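# Find leaked coffee packs and place them in tray

## Task

Three vacuum-packed coffee packs are present, and one or two of them have leaked; a leaked pack gives way when pressed on either of its two large flat faces. Every soft pack must end up entirely inside the tray. The intact packs must finish upright at their original spots. Nothing counts if it stays in place only because the robot is holding it at the end.

## Robot and tools

Robot: one arm with a two-finger parallel gripper. The arm has seven joints, listed from base to gripper: waist, shoulder, upper arm roll, elbow, forearm roll, wrist pitch, wrist roll. Two head cameras, cam_head_left and cam_head_right (each 672x504), return images with every result.

Frame: all poses are in the scene frame. The origin sits on the table surface straight under the arm base, +z is up, and +y is to the left when facing along +x. The base itself may be tilted. The reported hand position can be off, more so when the arm is stretched far. The gripper's fingers point along its own +z axis and close along its own y axis. end_effector_position is the spot between the pads when shut; closed fingertips extend about 33 mm past it, fully open ones about 9 mm. Closing pushes the tips roughly 24 mm further out, so keep that clearance above the table.

A row is a flat list of 10 numbers: x, y, z (metres, absolute target position), qw, qx, qy, qz (absolute target orientation, w first), then position, force_limit, speed, each from -1 to 1. The first seven together form an absolute pose. position: +1 fully open (140 mm), about -0.8 pads touching, -1 keeps closing until blocked. force_limit: squeeze strength, roughly 14 N at -1, 60 N at 0, 107 N at +1 (for parts up to 40 mm wide). speed: finger gap rate, about 30 mm/s at -1, 140 at 0, 250 at +1. Optionally 7 more numbers (0 to 1) follow: per-joint stiffness multipliers in joint order; they persist until changed and may make small motions fail to start.

execute_actions(actions): a list of actions; each action is a list of up to 15 rows, one row per 1/30 s step; if fewer rows, the final row repeats to fill 15 steps. An empty list just reports state and images. A target more than 0.6 m from the gripper's current position along any gripper axis is refused; if the first action fails this against the latest reported state, or any action is malformed, nothing runs. Each step the commanded pose is clipped to 70 mm and 16 degrees from the measured pose, so long moves need several actions. Resend the desired quaternion in every row rather than copying a possibly drifted reported one.

move(target, speed, blocking): target is one row as above (absolute pose plus finger numbers, sent at the start). The gripper travels a straight path lasting 0.5 to 10 s; speed is m/s from 0.002 to 0.5 (default 0.25), rotation up to twice that in rad/s. It does not slow for obstacles, may overshoot speed near full extension, and presses harder into contact when faster or when the target lies further beyond the surface. The "move:" line reports the ending (done, off_target, moving, held, fault), the limits that acted (paced = pose clipped; held = a check blocked steps, after which motion can jump fast) and the distance from target. blocking=false returns after 0.5 s; then use wait or stop before other motions.

Answering without a tool call ends everything.

Result lines: the state gives pose, joint positions, position_measured (counts: 3 open, 230 pads touching, not linear), and object_status: 0 moving, 1 blocked while opening, 2 blocked while closing (a grip), 3 reached target or pads met. "Hand target" shows where the controller is heading. "pose unreachable" means the clearance check (which includes the mount) altered or blocked the command. To grip, send position -1 and confirm status 2. To squeeze harder while gripping, raise force_limit and change position slightly (e.g. -1 to -0.98).

Sensing softness: press or squeeze each pack across its broad faces with a modest force and compare how far the fingers close (position_measured) or how the pack deforms; soft ones yield more.

Avoid: joint torque reaching load limits (waist 35, shoulder 35, upper arm roll 32, elbow 30, forearm roll 12, wrist pitch 12, wrist roll 12 N m, held weight included) triggers a 10 s halt; long holding of loads heats motors (MOTOR HOT warns, OVER-TEMPERATURE FAULT brakes). Joint ranges (rad): waist ±2.744, shoulder ±1.784, upper arm roll ±2.901, elbow -3.042 to -0.152, forearm roll ±2.807, wrist pitch 0.544 to 4.517, wrist roll ±3.016. Do not drop, slam, knock over good packs or push anything off the table; random tugs on held parts may occur. The scene keeps running while you compose replies.

Each tool is called as name(argument=value, ...) on one line, values as JSON.

## Session

execute_actions(actions=[])

Scene clock: 0.00 s.
end_effector_position=(+0.3024, +0.1646, +0.2197) position_measured=3 object_status=3 end_effector_quat_wxyz=(-0.351, +0.027, +0.936, -0.004)
Joint positions: [ 0.307  0.068 -0.033 -2.106  0.211  1.486  1.871]
Joint velocities: [-0.001 -0.    -0.    -0.     0.     0.     0.001]
Hand target: +0.302, +0.165, +0.220; -0.351, +0.027, +0.936, -0.004
Joint stiffness scale: [1. 1. 1. 1. 1. 1. 1.]

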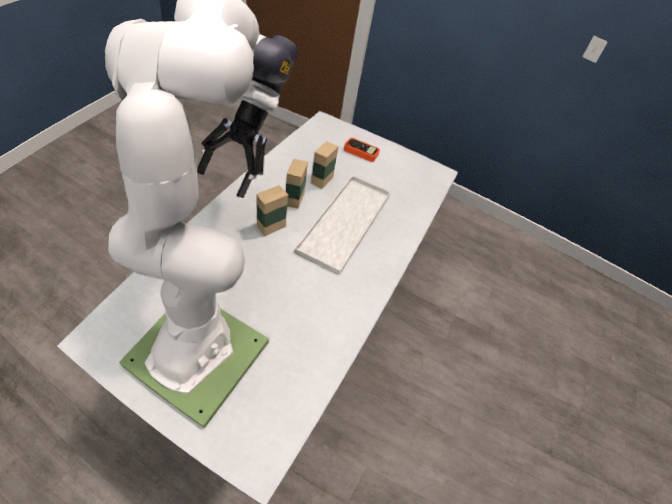

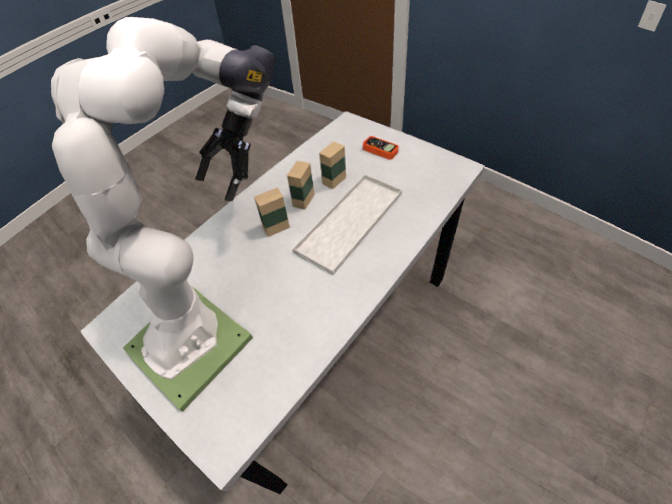

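zoom_image(camera="cam_head_left", region=[180, 100, 460, 310])

zoom_image(camera="cam_head_right", region=[180, 100, 460, 310])

Region (180, 100, 460, 310) of cam_head_left's 672x504 image, scaled by 1.800, with more detail than that image has; it fills the top 378 rows of this view, and the rest is white.

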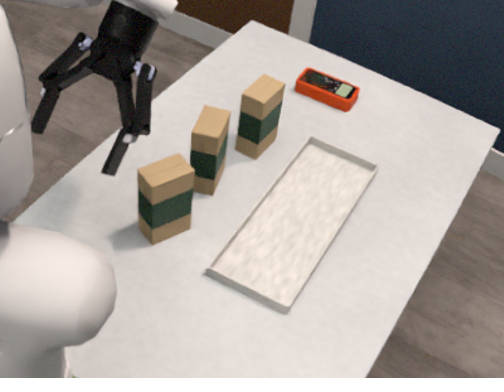

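Region (180, 100, 460, 310) of cam_head_right's 672x504 image, scaled by 1.800, with more detail than that image has; it fills the top 378 rows of this view, and the rest is white.

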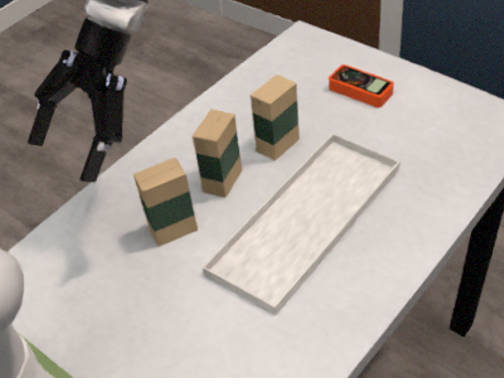

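zoom_image(camera="cam_head_left", region=[40, 270, 320, 504])

zoom_image(camera="cam_head_left", region=[240, 120, 400, 280])

zoom_image(camera="cam_head_right", region=[240, 120, 420, 280])

zoom_image(camera="cam_head_right", region=[60, 270, 340, 504])

Region (40, 270, 320, 504) of cam_head_left's 672x504 image, scaled by 1.800, with more detail than that image has; it fills the top 421 rows of this view, and the rest is white.

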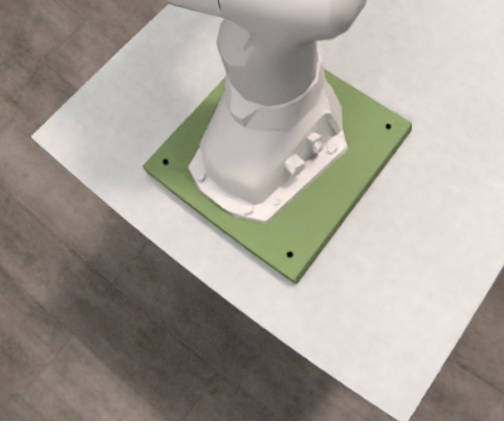

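Region (240, 120, 400, 280) of cam_head_left's 672x504 image, scaled by 3.150, with more detail than that image has.

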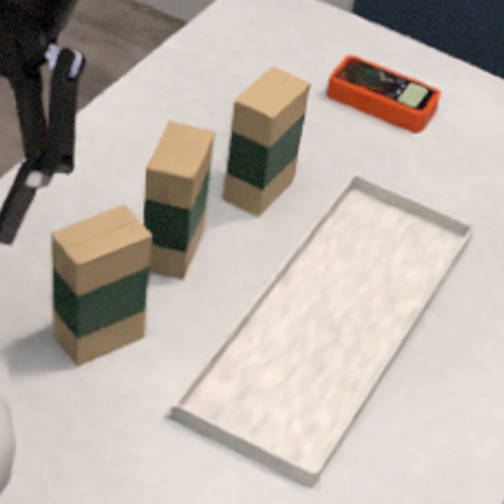

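Region (240, 120, 420, 280) of cam_head_right's 672x504 image, scaled by 2.800, with more detail than that image has.

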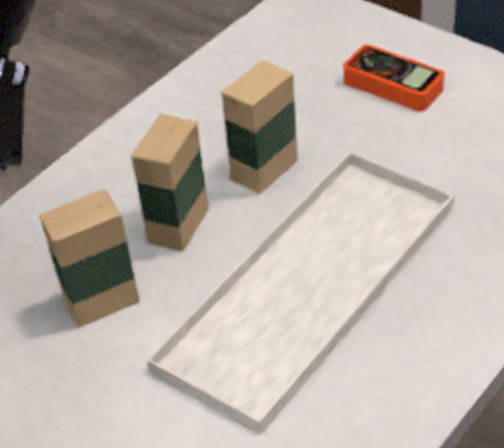

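Region (60, 270, 340, 504) of cam_head_right's 672x504 image, scaled by 1.800, with more detail than that image has; it fills the top 421 rows of this view, and the rest is white.

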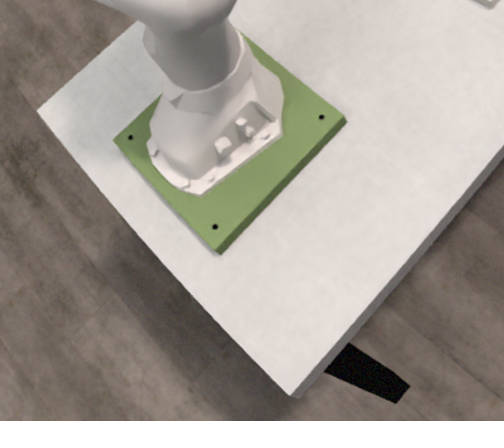

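zoom_image(camera="cam_head_left", region=[250, 135, 350, 245])

zoom_image(camera="cam_head_right", region=[250, 135, 360, 245])

zoom_image(camera="cam_head_left", region=[190, 110, 290, 210])

Region (250, 135, 350, 245) of cam_head_left's 672x504 image, scaled by 4.582, with more detail than that image has; it fills the left 458 columns of this view, and the rest is white.

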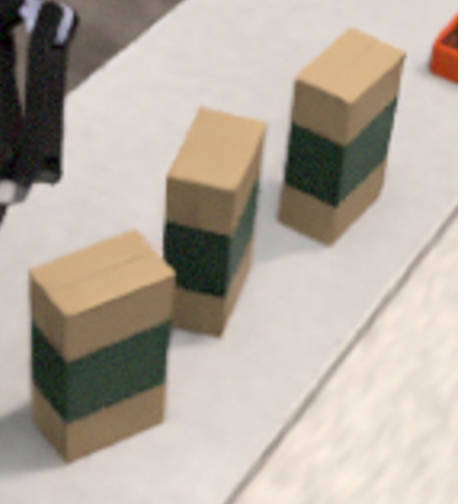

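Region (250, 135, 360, 245) of cam_head_right's 672x504 image, scaled by 4.582, with more detail than that image has.

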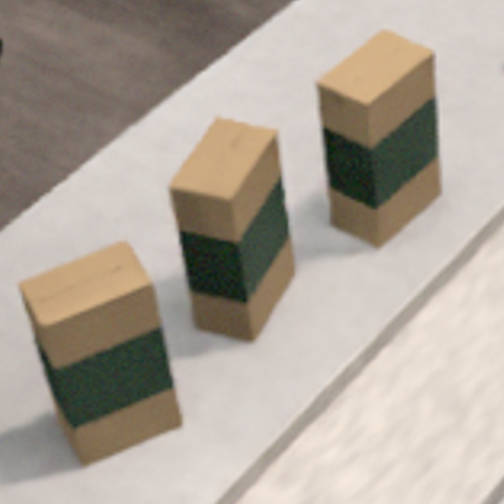

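Region (190, 110, 290, 210) of cam_head_left's 672x504 image, scaled by 5.040, with more detail than that image has.

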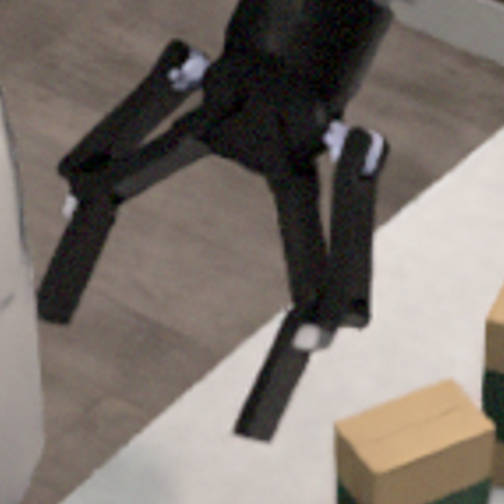

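move(target=[0.402, 0.079, 0.21, 0, 0.229, 0.973, 0, 1, -1, 0], speed=0.25)

Scene clock: 122.40 s.
end_effector_position=(+0.4032, +0.0814, +0.2123) position_measured=3 object_status=3 end_effector_quat_wxyz=(-0.002, +0.223, +0.975, -0.000)
Joint positions: [ 0.149 -0.379  0.022 -2.551  0.013  2.171  2.208]
Joint velocities: [-0.006  0.     0.007  0.002  0.002  0.01   0.025]
Hand target: +0.404, +0.081, +0.212; +0.000, +0.229, +0.973, -0.001
Off the commanded pose: 0.003 m, 1 deg.
Joint stiffness scale: [1. 1. 1. 1. 1. 1. 1.]
move: done

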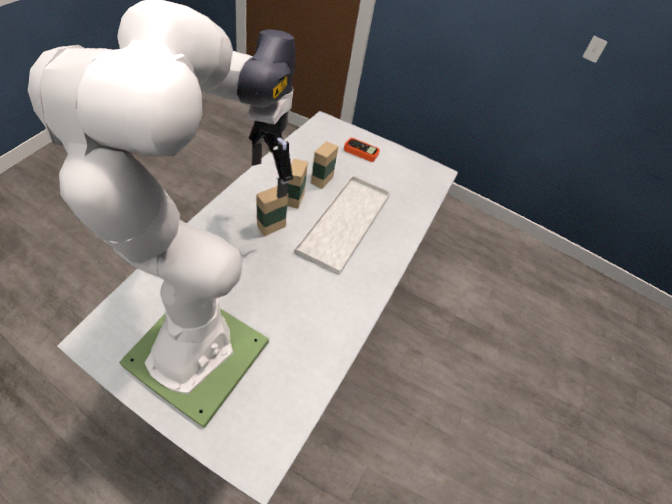

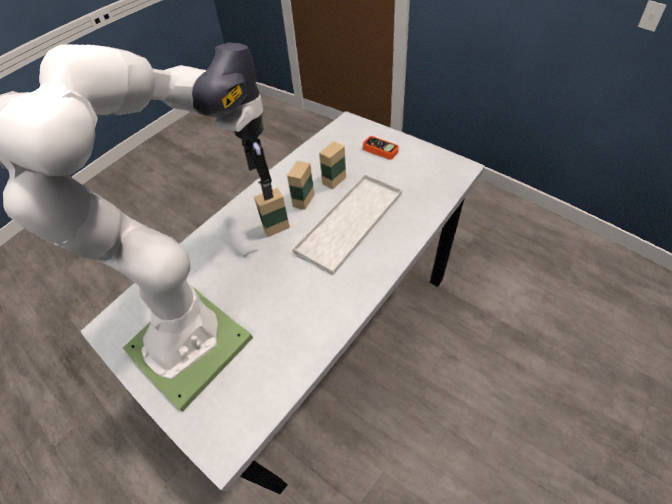

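zoom_image(camera="cam_head_left", region=[230, 110, 350, 240])

zoom_image(camera="cam_head_right", region=[220, 110, 340, 240])

Region (230, 110, 350, 240) of cam_head_left's 672x504 image, scaled by 3.877, with more detail than that image has; it fills the left 465 columns of this view, and the rest is white.

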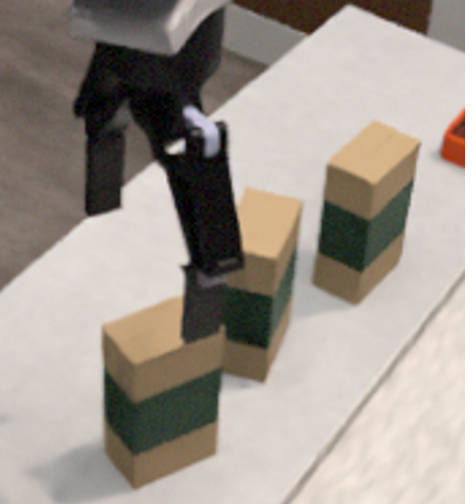

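Region (220, 110, 340, 240) of cam_head_right's 672x504 image, scaled by 3.877, with more detail than that image has; it fills the left 465 columns of this view, and the rest is white.

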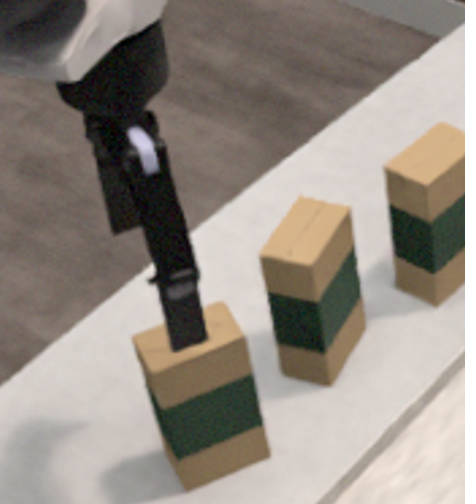

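move(target=[0.400, 0.074, 0.11, 0, 0.229, 0.973, 0, 0.3, -1, 0], speed=0.15)

zoom_image(camera="cam_head_left", region=[230, 130, 340, 250])

zoom_image(camera="cam_head_right", region=[220, 130, 330, 250])

Scene clock: 210.77 s.
end_effector_position=(+0.3997, +0.0763, +0.1116) position_measured=91 object_status=3 end_effector_quat_wxyz=(-0.001, +0.228, +0.974, +0.001)
Joint positions: [ 0.145 -0.204  0.016 -2.683  0.013  2.481  2.208]
Joint velocities: [-0.    -0.    -0.002 -0.003 -0.001  0.014 -0.003]
Hand target: +0.400, +0.075, +0.111; -0.001, +0.227, +0.974, +0.002
Off the commanded pose: 0.003 m, 0 deg.
Joint stiffness scale: [1. 1. 1. 1. 1. 1. 1.]
move: done

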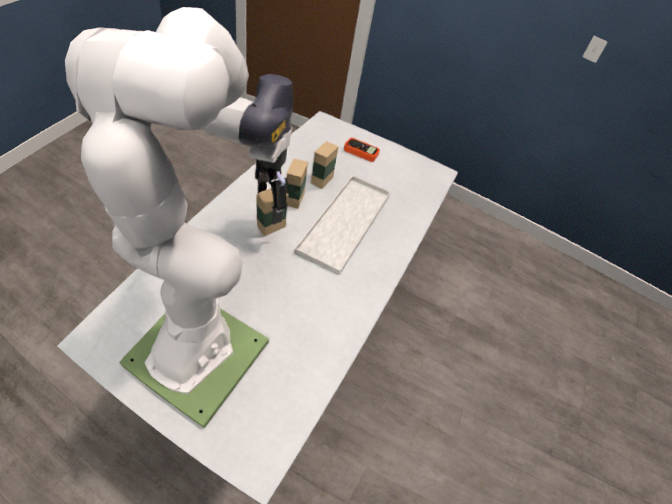

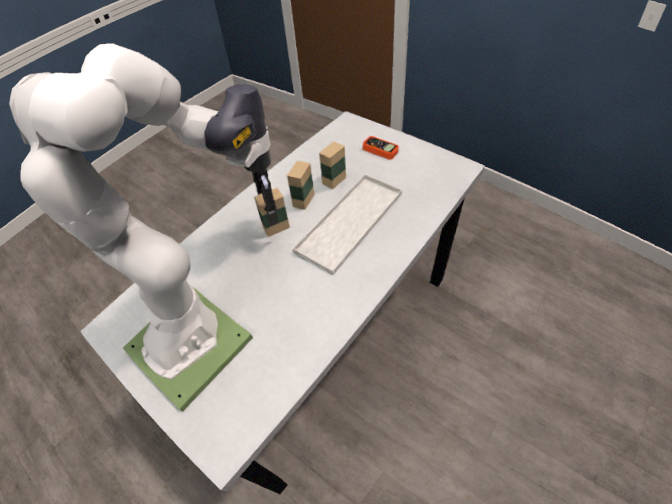

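Region (230, 130, 340, 250) of cam_head_left's 672x504 image, scaled by 4.200, with more detail than that image has; it fills the left 462 columns of this view, and the rest is white.

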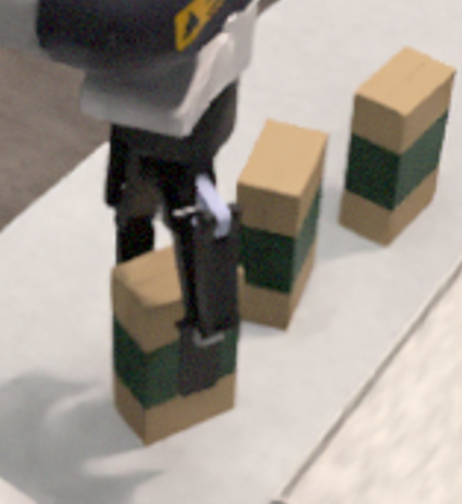

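Region (220, 130, 330, 250) of cam_head_right's 672x504 image, scaled by 4.200, with more detail than that image has; it fills the left 462 columns of this view, and the rest is white.

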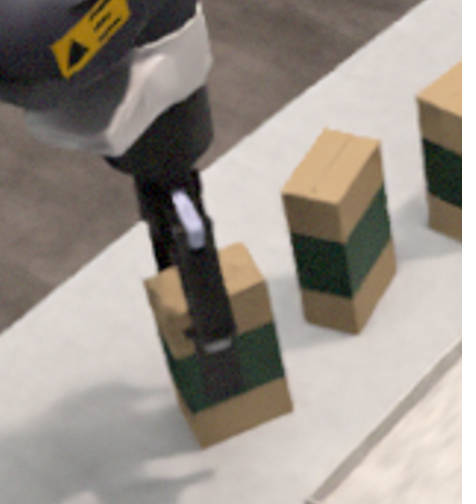

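execute_actions(actions=[[[0.400,0.074,0.11,0,0.229,0.973,0,-1,-1,-0.6]],[[0.400,0.074,0.11,0,0.229,0.973,0,-1,-1,-0.6]],[[0.400,0.074,0.11,0,0.229,0.973,0,-1,-1,-0.6]]])

zoom_image(camera="cam_head_left", region=[230, 130, 340, 250])

Scene clock: 224.17 s.
end_effector_position=(+0.4013, +0.0755, +0.1117) position_measured=159 object_status=2 end_effector_quat_wxyz=(+0.001, +0.228, +0.974, +0.001)
Joint positions: [ 0.143 -0.203  0.016 -2.683  0.011  2.487  2.207]
Joint velocities: [ 0.001 -0.     0.     0.001  0.001 -0.001 -0.003]
Hand target: +0.400, +0.074, +0.110; -0.000, +0.229, +0.973, +0.000
Off the commanded pose: 0.003 m, 0 deg.
Joint stiffness scale: [1. 1. 1. 1. 1. 1. 1.]

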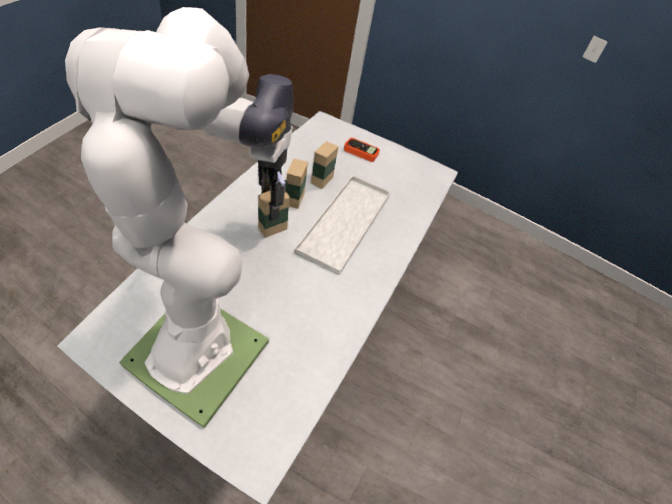

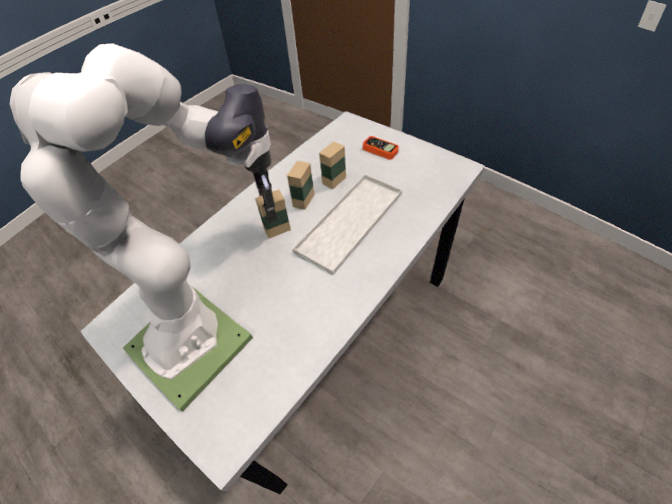

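Region (230, 130, 340, 250) of cam_head_left's 672x504 image, scaled by 4.200, with more detail than that image has; it fills the left 462 columns of this view, and the rest is white.

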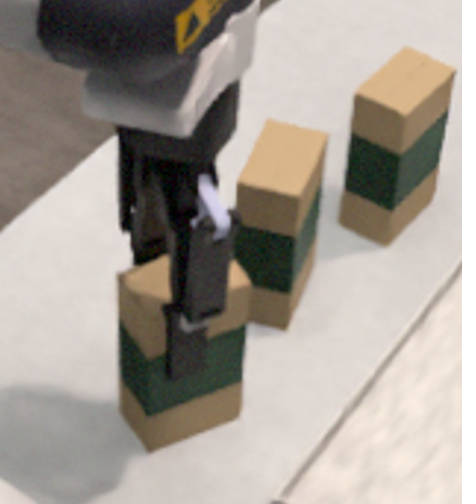

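execute_actions(actions=[[[0.400,0.074,0.11,0,0.229,0.973,0,-0.98,1,-0.6]],[[0.400,0.074,0.11,0,0.229,0.973,0,-0.98,1,-0.6]]])

zoom_image(camera="cam_head_left", region=[230, 130, 340, 250])

Scene clock: 231.57 s.
end_effector_position=(+0.4015, +0.0755, +0.1119) position_measured=166 object_status=2 end_effector_quat_wxyz=(+0.002, +0.228, +0.974, +0.002)
Joint positions: [ 0.143 -0.203  0.016 -2.683  0.011  2.487  2.207]
Joint velocities: [ 0.     0.    -0.     0.001 -0.001 -0.001  0.001]
Hand target: +0.400, +0.074, +0.110; -0.000, +0.229, +0.973, +0.000
Off the commanded pose: 0.003 m, 0 deg.
Joint stiffness scale: [1. 1. 1. 1. 1. 1. 1.]

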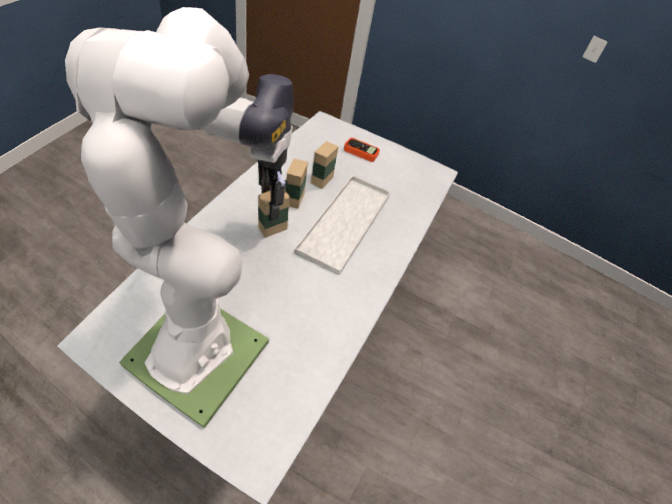

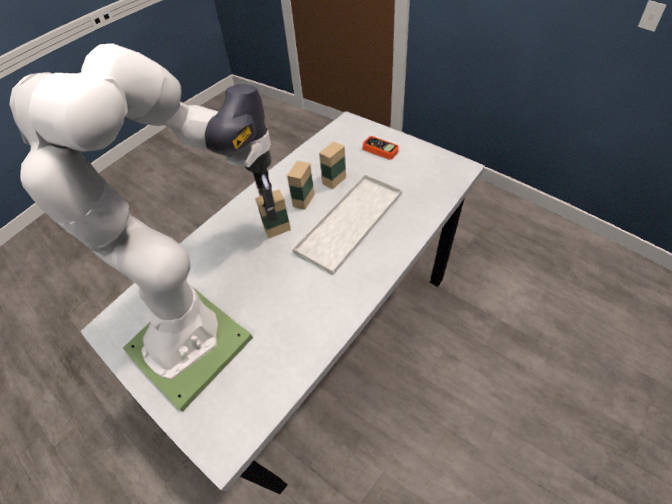

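Region (230, 130, 340, 250) of cam_head_left's 672x504 image, scaled by 4.200, with more detail than that image has; it fills the left 462 columns of this view, and the rest is white.

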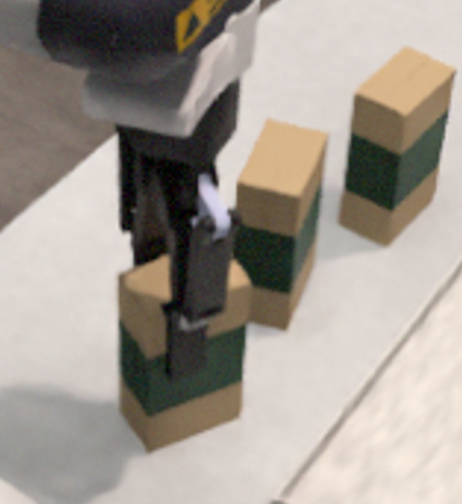

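execute_actions(actions=[[[0.4015,0.077,0.112,0,0.229,0.973,0,-0.98,1,-0.6],[0.402,0.078,0.112,0,0.229,0.973,0,-0.98,1,-0.6],[0.4025,0.079,0.112,0,0.229,0.973,0,-0.98,1,-0.6],[0.403,0.080,0.112,0,0.229,0.973,0,-0.98,1,-0.6]],[[0.403,0.080,0.112,0,0.229,0.973,0,-0.98,1,-0.6]]])

zoom_image(camera="cam_head_left", region=[230, 130, 340, 250])

Scene clock: 241.77 s.
end_effector_position=(+0.4029, +0.0782, +0.1120) position_measured=166 object_status=2 end_effector_quat_wxyz=(+0.000, +0.229, +0.974, +0.001)
Joint positions: [ 0.144 -0.196  0.021 -2.674  0.011  2.482  2.214]
Joint velocities: [ 0.     0.     0.001 -0.002 -0.001  0.     0.   ]
Hand target: +0.403, +0.080, +0.112; +0.000, +0.229, +0.973, +0.000
Off the commanded pose: 0.002 m, 0 deg.
Joint stiffness scale: [1. 1. 1. 1. 1. 1. 1.]

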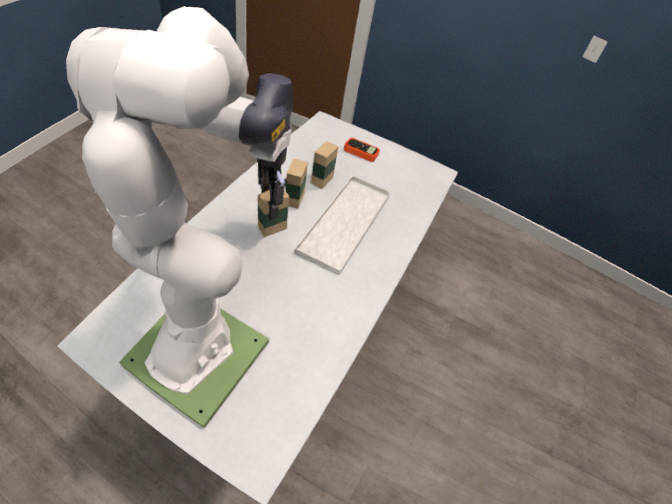

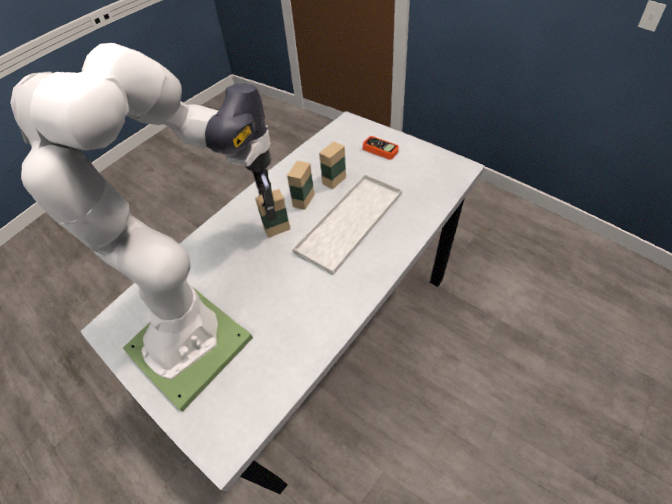

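Region (230, 130, 340, 250) of cam_head_left's 672x504 image, scaled by 4.200, with more detail than that image has; it fills the left 462 columns of this view, and the rest is white.

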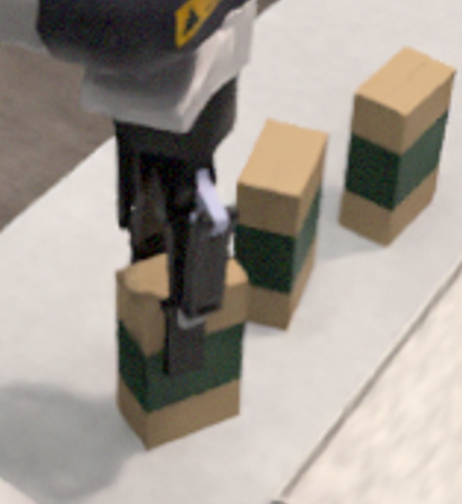

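execute_actions(actions=[[[0.4035,0.081,0.112,0,0.229,0.973,0,-0.98,1,-0.6],[0.4035,0.082,0.112,0,0.229,0.973,0,-0.98,1,-0.6],[0.4035,0.083,0.112,0,0.229,0.973,0,-0.98,1,-0.6]]])

zoom_image(camera="cam_head_left", region=[230, 130, 340, 250])

Scene clock: 247.20 s.
end_effector_position=(+0.4034, +0.0809, +0.1120) position_measured=166 object_status=2 end_effector_quat_wxyz=(+0.001, +0.228, +0.974, +0.000)
Joint positions: [ 0.147 -0.193  0.025 -2.671  0.011  2.482  2.219]
Joint velocities: [-0.001 -0.002  0.     0.001 -0.002  0.001  0.003]
Hand target: +0.403, +0.083, +0.112; +0.000, +0.229, +0.973, +0.000
Off the commanded pose: 0.002 m, 0 deg.
Joint stiffness scale: [1. 1. 1. 1. 1. 1. 1.]

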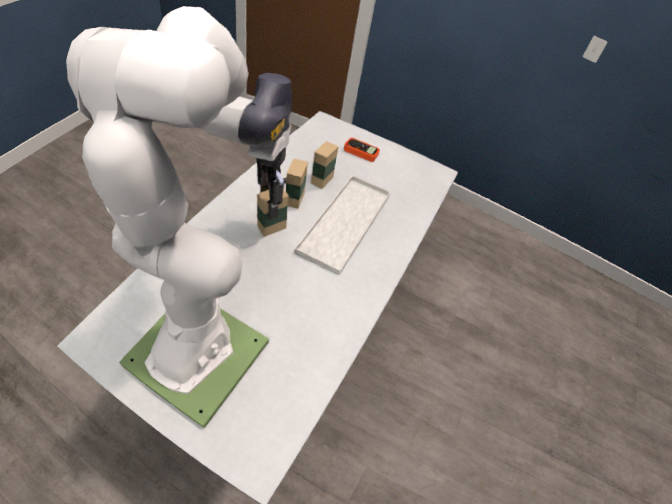

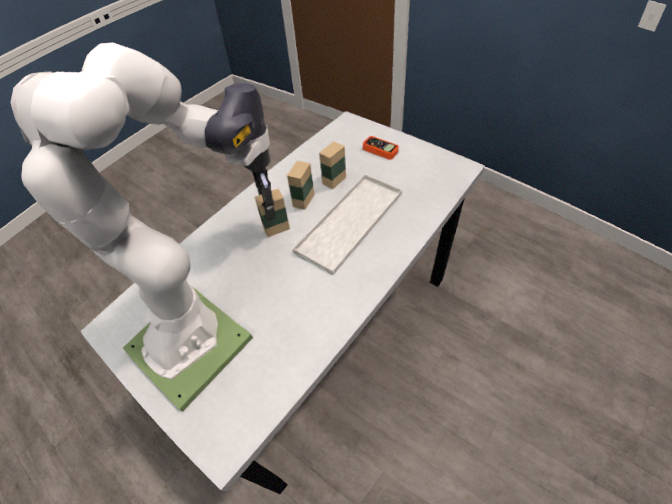

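Region (230, 130, 340, 250) of cam_head_left's 672x504 image, scaled by 4.200, with more detail than that image has; it fills the left 462 columns of this view, and the rest is white.

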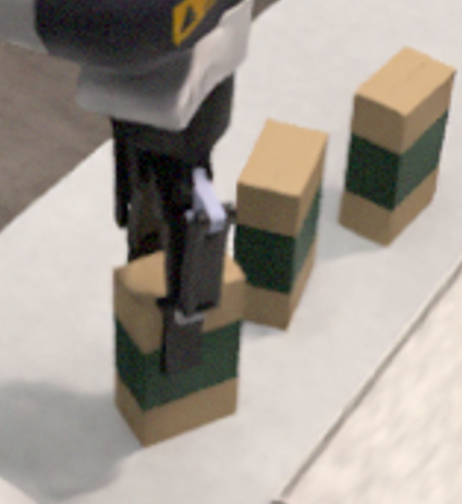

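execute_actions(actions=[[[0.4035,0.083,0.112,0,0.229,0.973,0,0.2,-1,0.3]]])

move(target=[0.4035, 0.082, 0.195, 0, 0.229, 0.973, 0, 0.2, -1, 0.3], speed=0.25)

move(target=[0.544, 0.086, 0.195, 0, -0.152, 0.988, 0, 0.2, -1, 0.3], speed=0.3)

zoom_image(camera="cam_head_left", region=[240, 100, 360, 240])

zoom_image(camera="cam_head_right", region=[240, 100, 360, 240])

Scene clock: 261.30 s.
end_effector_position=(+0.4035, +0.0813, +0.1121) position_measured=104 object_status=3 end_effector_quat_wxyz=(+0.001, +0.228, +0.974, +0.000)
Joint positions: [ 0.147 -0.193  0.025 -2.67   0.011  2.482  2.221]
Joint velocities: [ 0.    -0.001 -0.001 -0.001  0.001 -0.001 -0.001]
Hand target: +0.403, +0.083, +0.112; +0.000, +0.229, +0.973, +0.000
Off the commanded pose: 0.002 m, 0 deg.
Joint stiffness scale: [1. 1. 1. 1. 1. 1. 1.]

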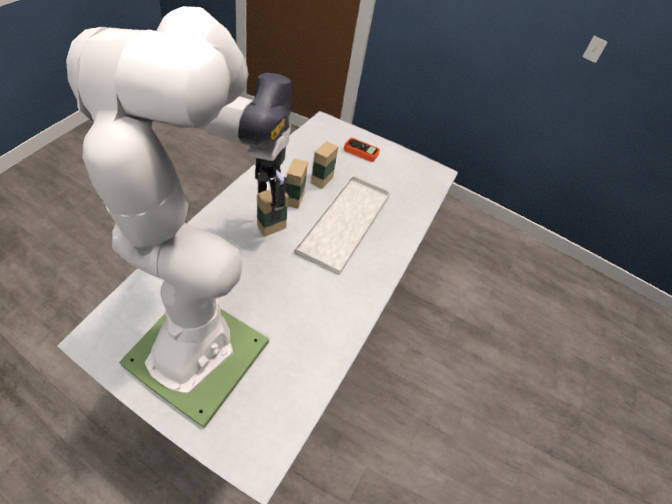

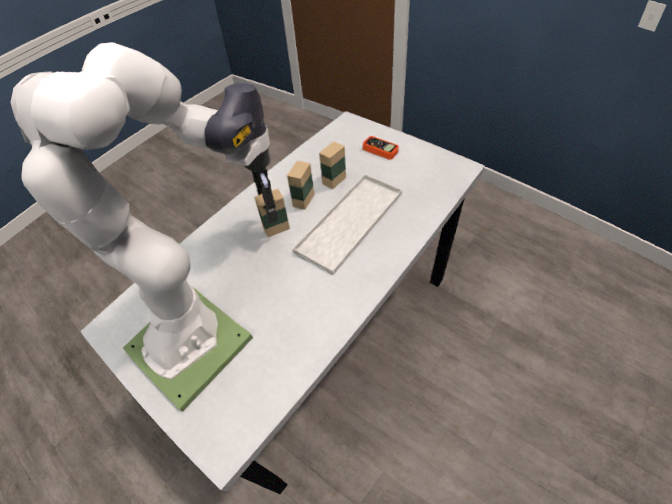

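Scene clock: 262.43 s.
end_effector_position=(+0.4037, +0.0815, +0.1934) position_measured=104 object_status=3 end_effector_quat_wxyz=(+0.001, +0.228, +0.974, -0.001)
Joint positions: [ 0.147 -0.354  0.025 -2.582  0.011  2.231  2.221]
Joint velocities: [-0.001 -0.001 -0.001  0.    -0.    -0.011 -0.   ]
Hand target: +0.403, +0.081, +0.194; +0.001, +0.230, +0.973, -0.002
Off the commanded pose: 0.002 m, 0 deg.
Joint stiffness scale: [1. 1. 1. 1. 1. 1. 1.]
move: done

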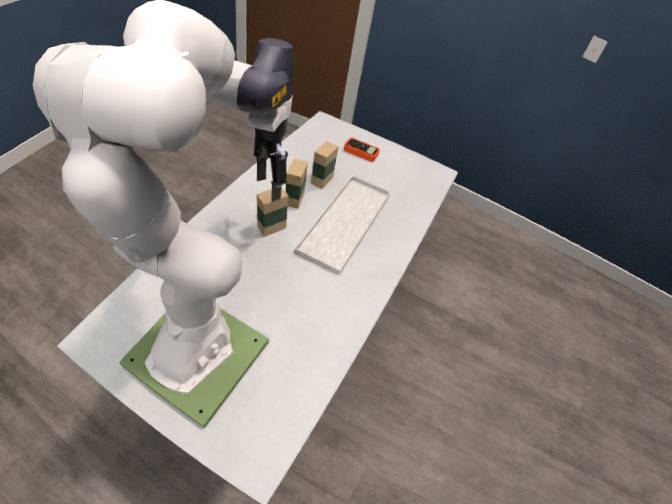

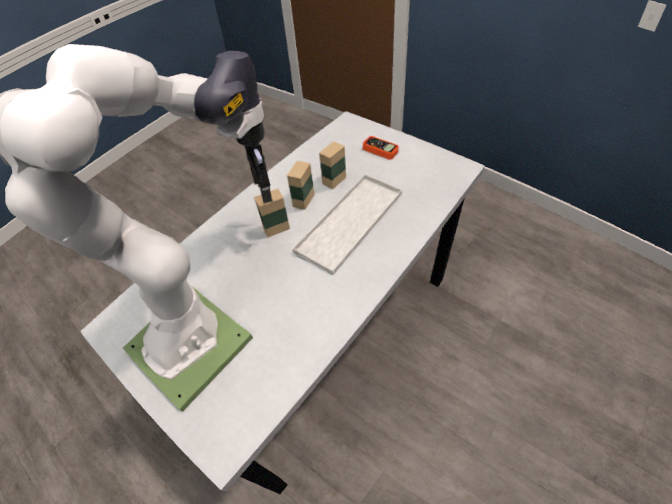

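Scene clock: 264.80 s.
end_effector_position=(+0.5439, +0.0891, +0.1975) position_measured=104 object_status=3 end_effector_quat_wxyz=(+0.001, -0.146, +0.989, +0.001)
Joint positions: [ 0.192  0.052 -0.058 -2.126  0.008  2.182  1.433]
Joint velocities: [-0.001  0.001 -0.001  0.001  0.003 -0.002 -0.03 ]
Hand target: +0.544, +0.089, +0.197; -0.000, -0.152, +0.988, +0.002
Off the commanded pose: 0.004 m, 1 deg.
Joint stiffness scale: [1. 1. 1. 1. 1. 1. 1.]
move: off_target

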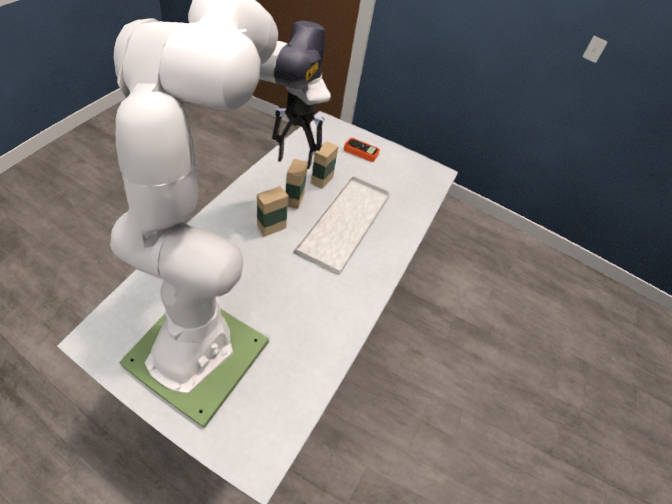

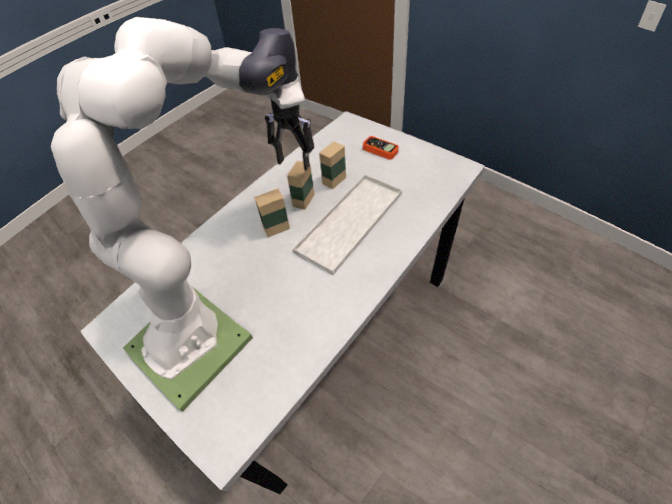

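Region (240, 100, 360, 240) of cam_head_left's 672x504 image, scaled by 3.600, with more detail than that image has; it fills the left 432 columns of this view, and the rest is white.

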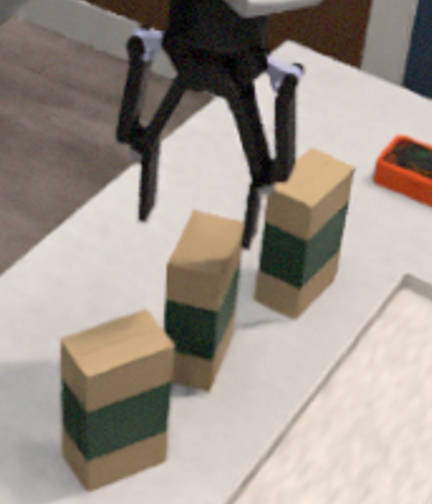

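Region (240, 100, 360, 240) of cam_head_right's 672x504 image, scaled by 3.600, with more detail than that image has; it fills the left 432 columns of this view, and the rest is white.

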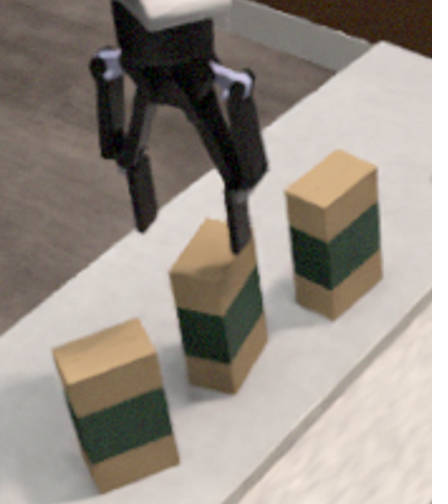

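move(target=[0.563, 0.089, 0.11, 0, -0.152, 0.988, 0, 0.2, -1, 0.3], speed=0.15)

zoom_image(camera="cam_head_left", region=[240, 100, 360, 240])

zoom_image(camera="cam_head_right", region=[240, 100, 360, 240])

Scene clock: 312.03 s.
end_effector_position=(+0.5615, +0.0896, +0.1102) position_measured=104 object_status=3 end_effector_quat_wxyz=(-0.002, -0.150, +0.989, +0.000)
Joint positions: [ 0.188  0.231 -0.058 -2.132  0.023  2.361  1.411]
Joint velocities: [-0.001 -0.001  0.     0.     0.001  0.011 -0.005]
Hand target: +0.563, +0.090, +0.111; -0.000, -0.153, +0.988, +0.002
Off the commanded pose: 0.002 m, 0 deg.
Joint stiffness scale: [1. 1. 1. 1. 1. 1. 1.]
move: done

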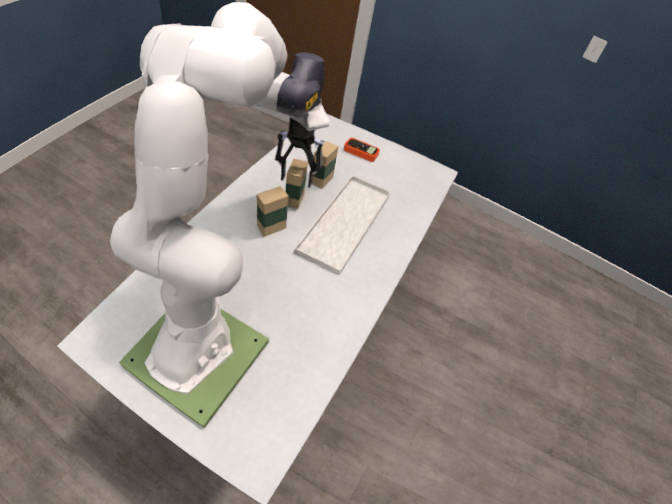

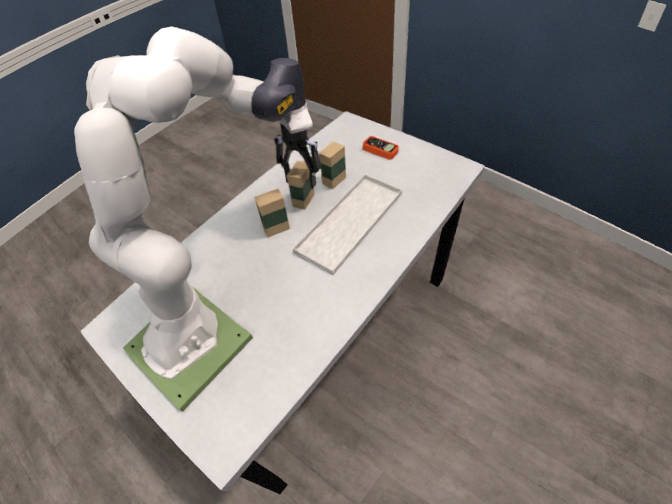

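Region (240, 100, 360, 240) of cam_head_left's 672x504 image, scaled by 3.600, with more detail than that image has; it fills the left 432 columns of this view, and the rest is white.

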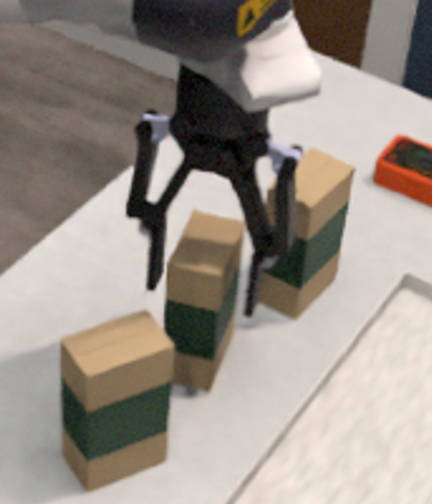

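Region (240, 100, 360, 240) of cam_head_right's 672x504 image, scaled by 3.600, with more detail than that image has; it fills the left 432 columns of this view, and the rest is white.

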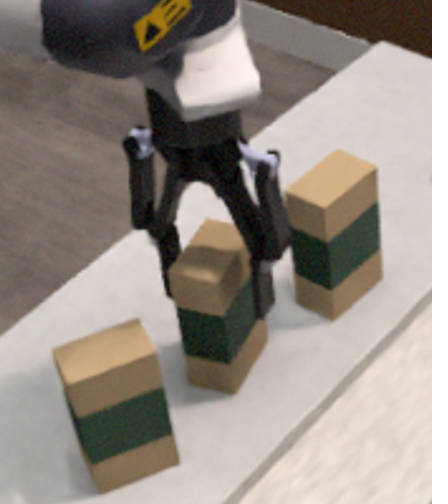

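execute_actions(actions=[[[0.565,0.091,0.11,0,-0.152,0.988,0,0.2,-1,-0.6],[0.565,0.091,0.11,0,-0.152,0.988,0,0.2,-1,-0.6],[0.565,0.091,0.11,0,-0.152,0.988,0,0.2,-1,-0.6],[0.565,0.091,0.11,0,-0.152,0.988,0,0.2,-1,-0.6],[0.565,0.091,0.11,0,-0.152,0.988,0,-1,-1,-0.6]],[[0.565,0.091,0.11,0,-0.152,0.988,0,-1,-1,-0.6]],[[0.565,0.091,0.11,0,-0.152,0.988,0,-1,-1,-0.6]]])

zoom_image(camera="cam_head_left", region=[240, 100, 360, 240])

zoom_image(camera="cam_head_right", region=[240, 100, 360, 240])

Scene clock: 331.97 s.
end_effector_position=(+0.5651, +0.0902, +0.1114) position_measured=189 object_status=2 end_effector_quat_wxyz=(+0.000, -0.151, +0.989, +0.000)
Joint positions: [ 0.188  0.235 -0.058 -2.125  0.023  2.362  1.409]
Joint velocities: [-0.001 -0.001 -0.    -0.001 -0.    -0.001  0.002]
Hand target: +0.565, +0.091, +0.110; +0.000, -0.152, +0.988, +0.000
Off the commanded pose: 0.002 m, 0 deg.
Joint stiffness scale: [1. 1. 1. 1. 1. 1. 1.]

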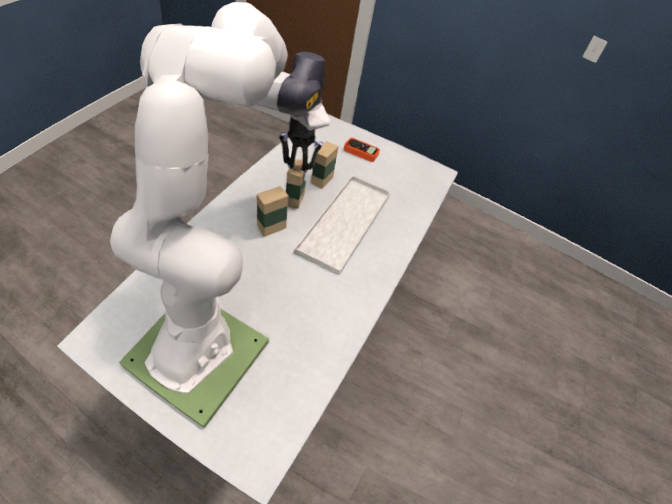

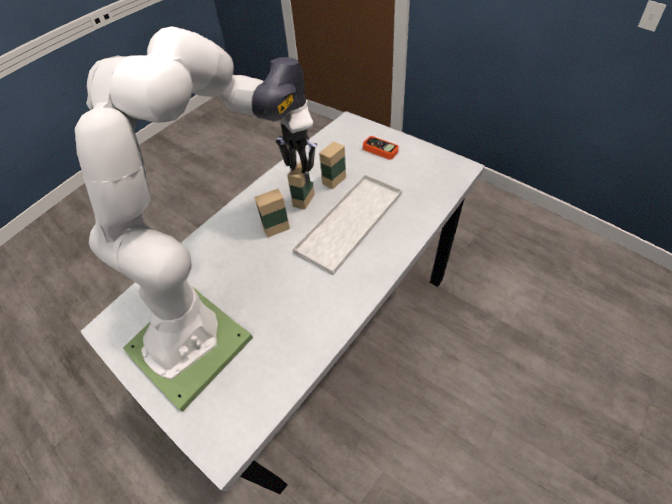

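Region (240, 100, 360, 240) of cam_head_left's 672x504 image, scaled by 3.600, with more detail than that image has; it fills the left 432 columns of this view, and the rest is white.

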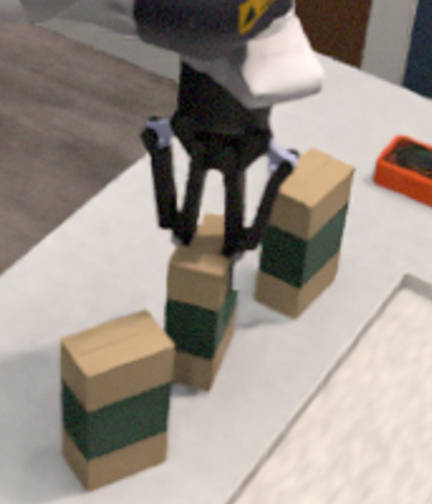

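Region (240, 100, 360, 240) of cam_head_right's 672x504 image, scaled by 3.600, with more detail than that image has; it fills the left 432 columns of this view, and the rest is white.

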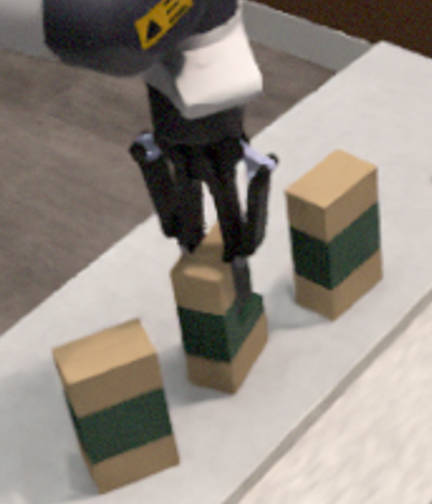

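execute_actions(actions=[[[0.565,0.091,0.11,0,-0.152,0.988,0,-0.98,0.2,-0.6]],[[0.565,0.091,0.11,0,-0.152,0.988,0,-0.98,0.2,-0.6]]])

zoom_image(camera="cam_head_right", region=[260, 130, 340, 220])

Scene clock: 347.70 s.
end_effector_position=(+0.5653, +0.0903, +0.1115) position_measured=193 object_status=2 end_effector_quat_wxyz=(+0.001, -0.151, +0.989, +0.000)
Joint positions: [ 0.188  0.235 -0.058 -2.124  0.023  2.363  1.409]
Joint velocities: [-0.001  0.     0.001  0.001 -0.    -0.001  0.   ]
Hand target: +0.565, +0.091, +0.110; +0.000, -0.152, +0.988, +0.000
Off the commanded pose: 0.002 m, 0 deg.
Joint stiffness scale: [1. 1. 1. 1. 1. 1. 1.]

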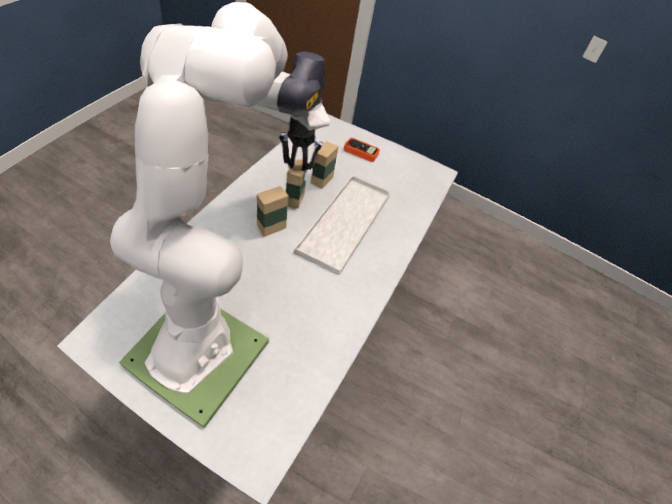

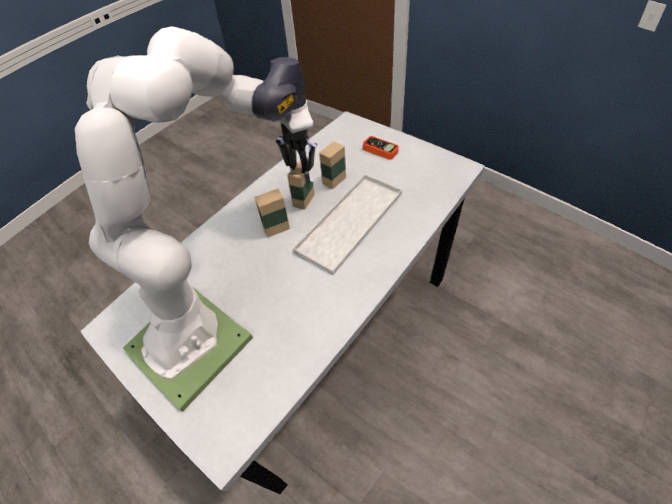

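Region (260, 130, 340, 220) of cam_head_right's 672x504 image, scaled by 5.600, with more detail than that image has.

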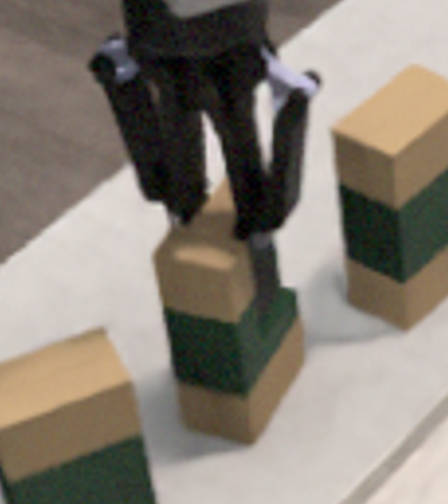

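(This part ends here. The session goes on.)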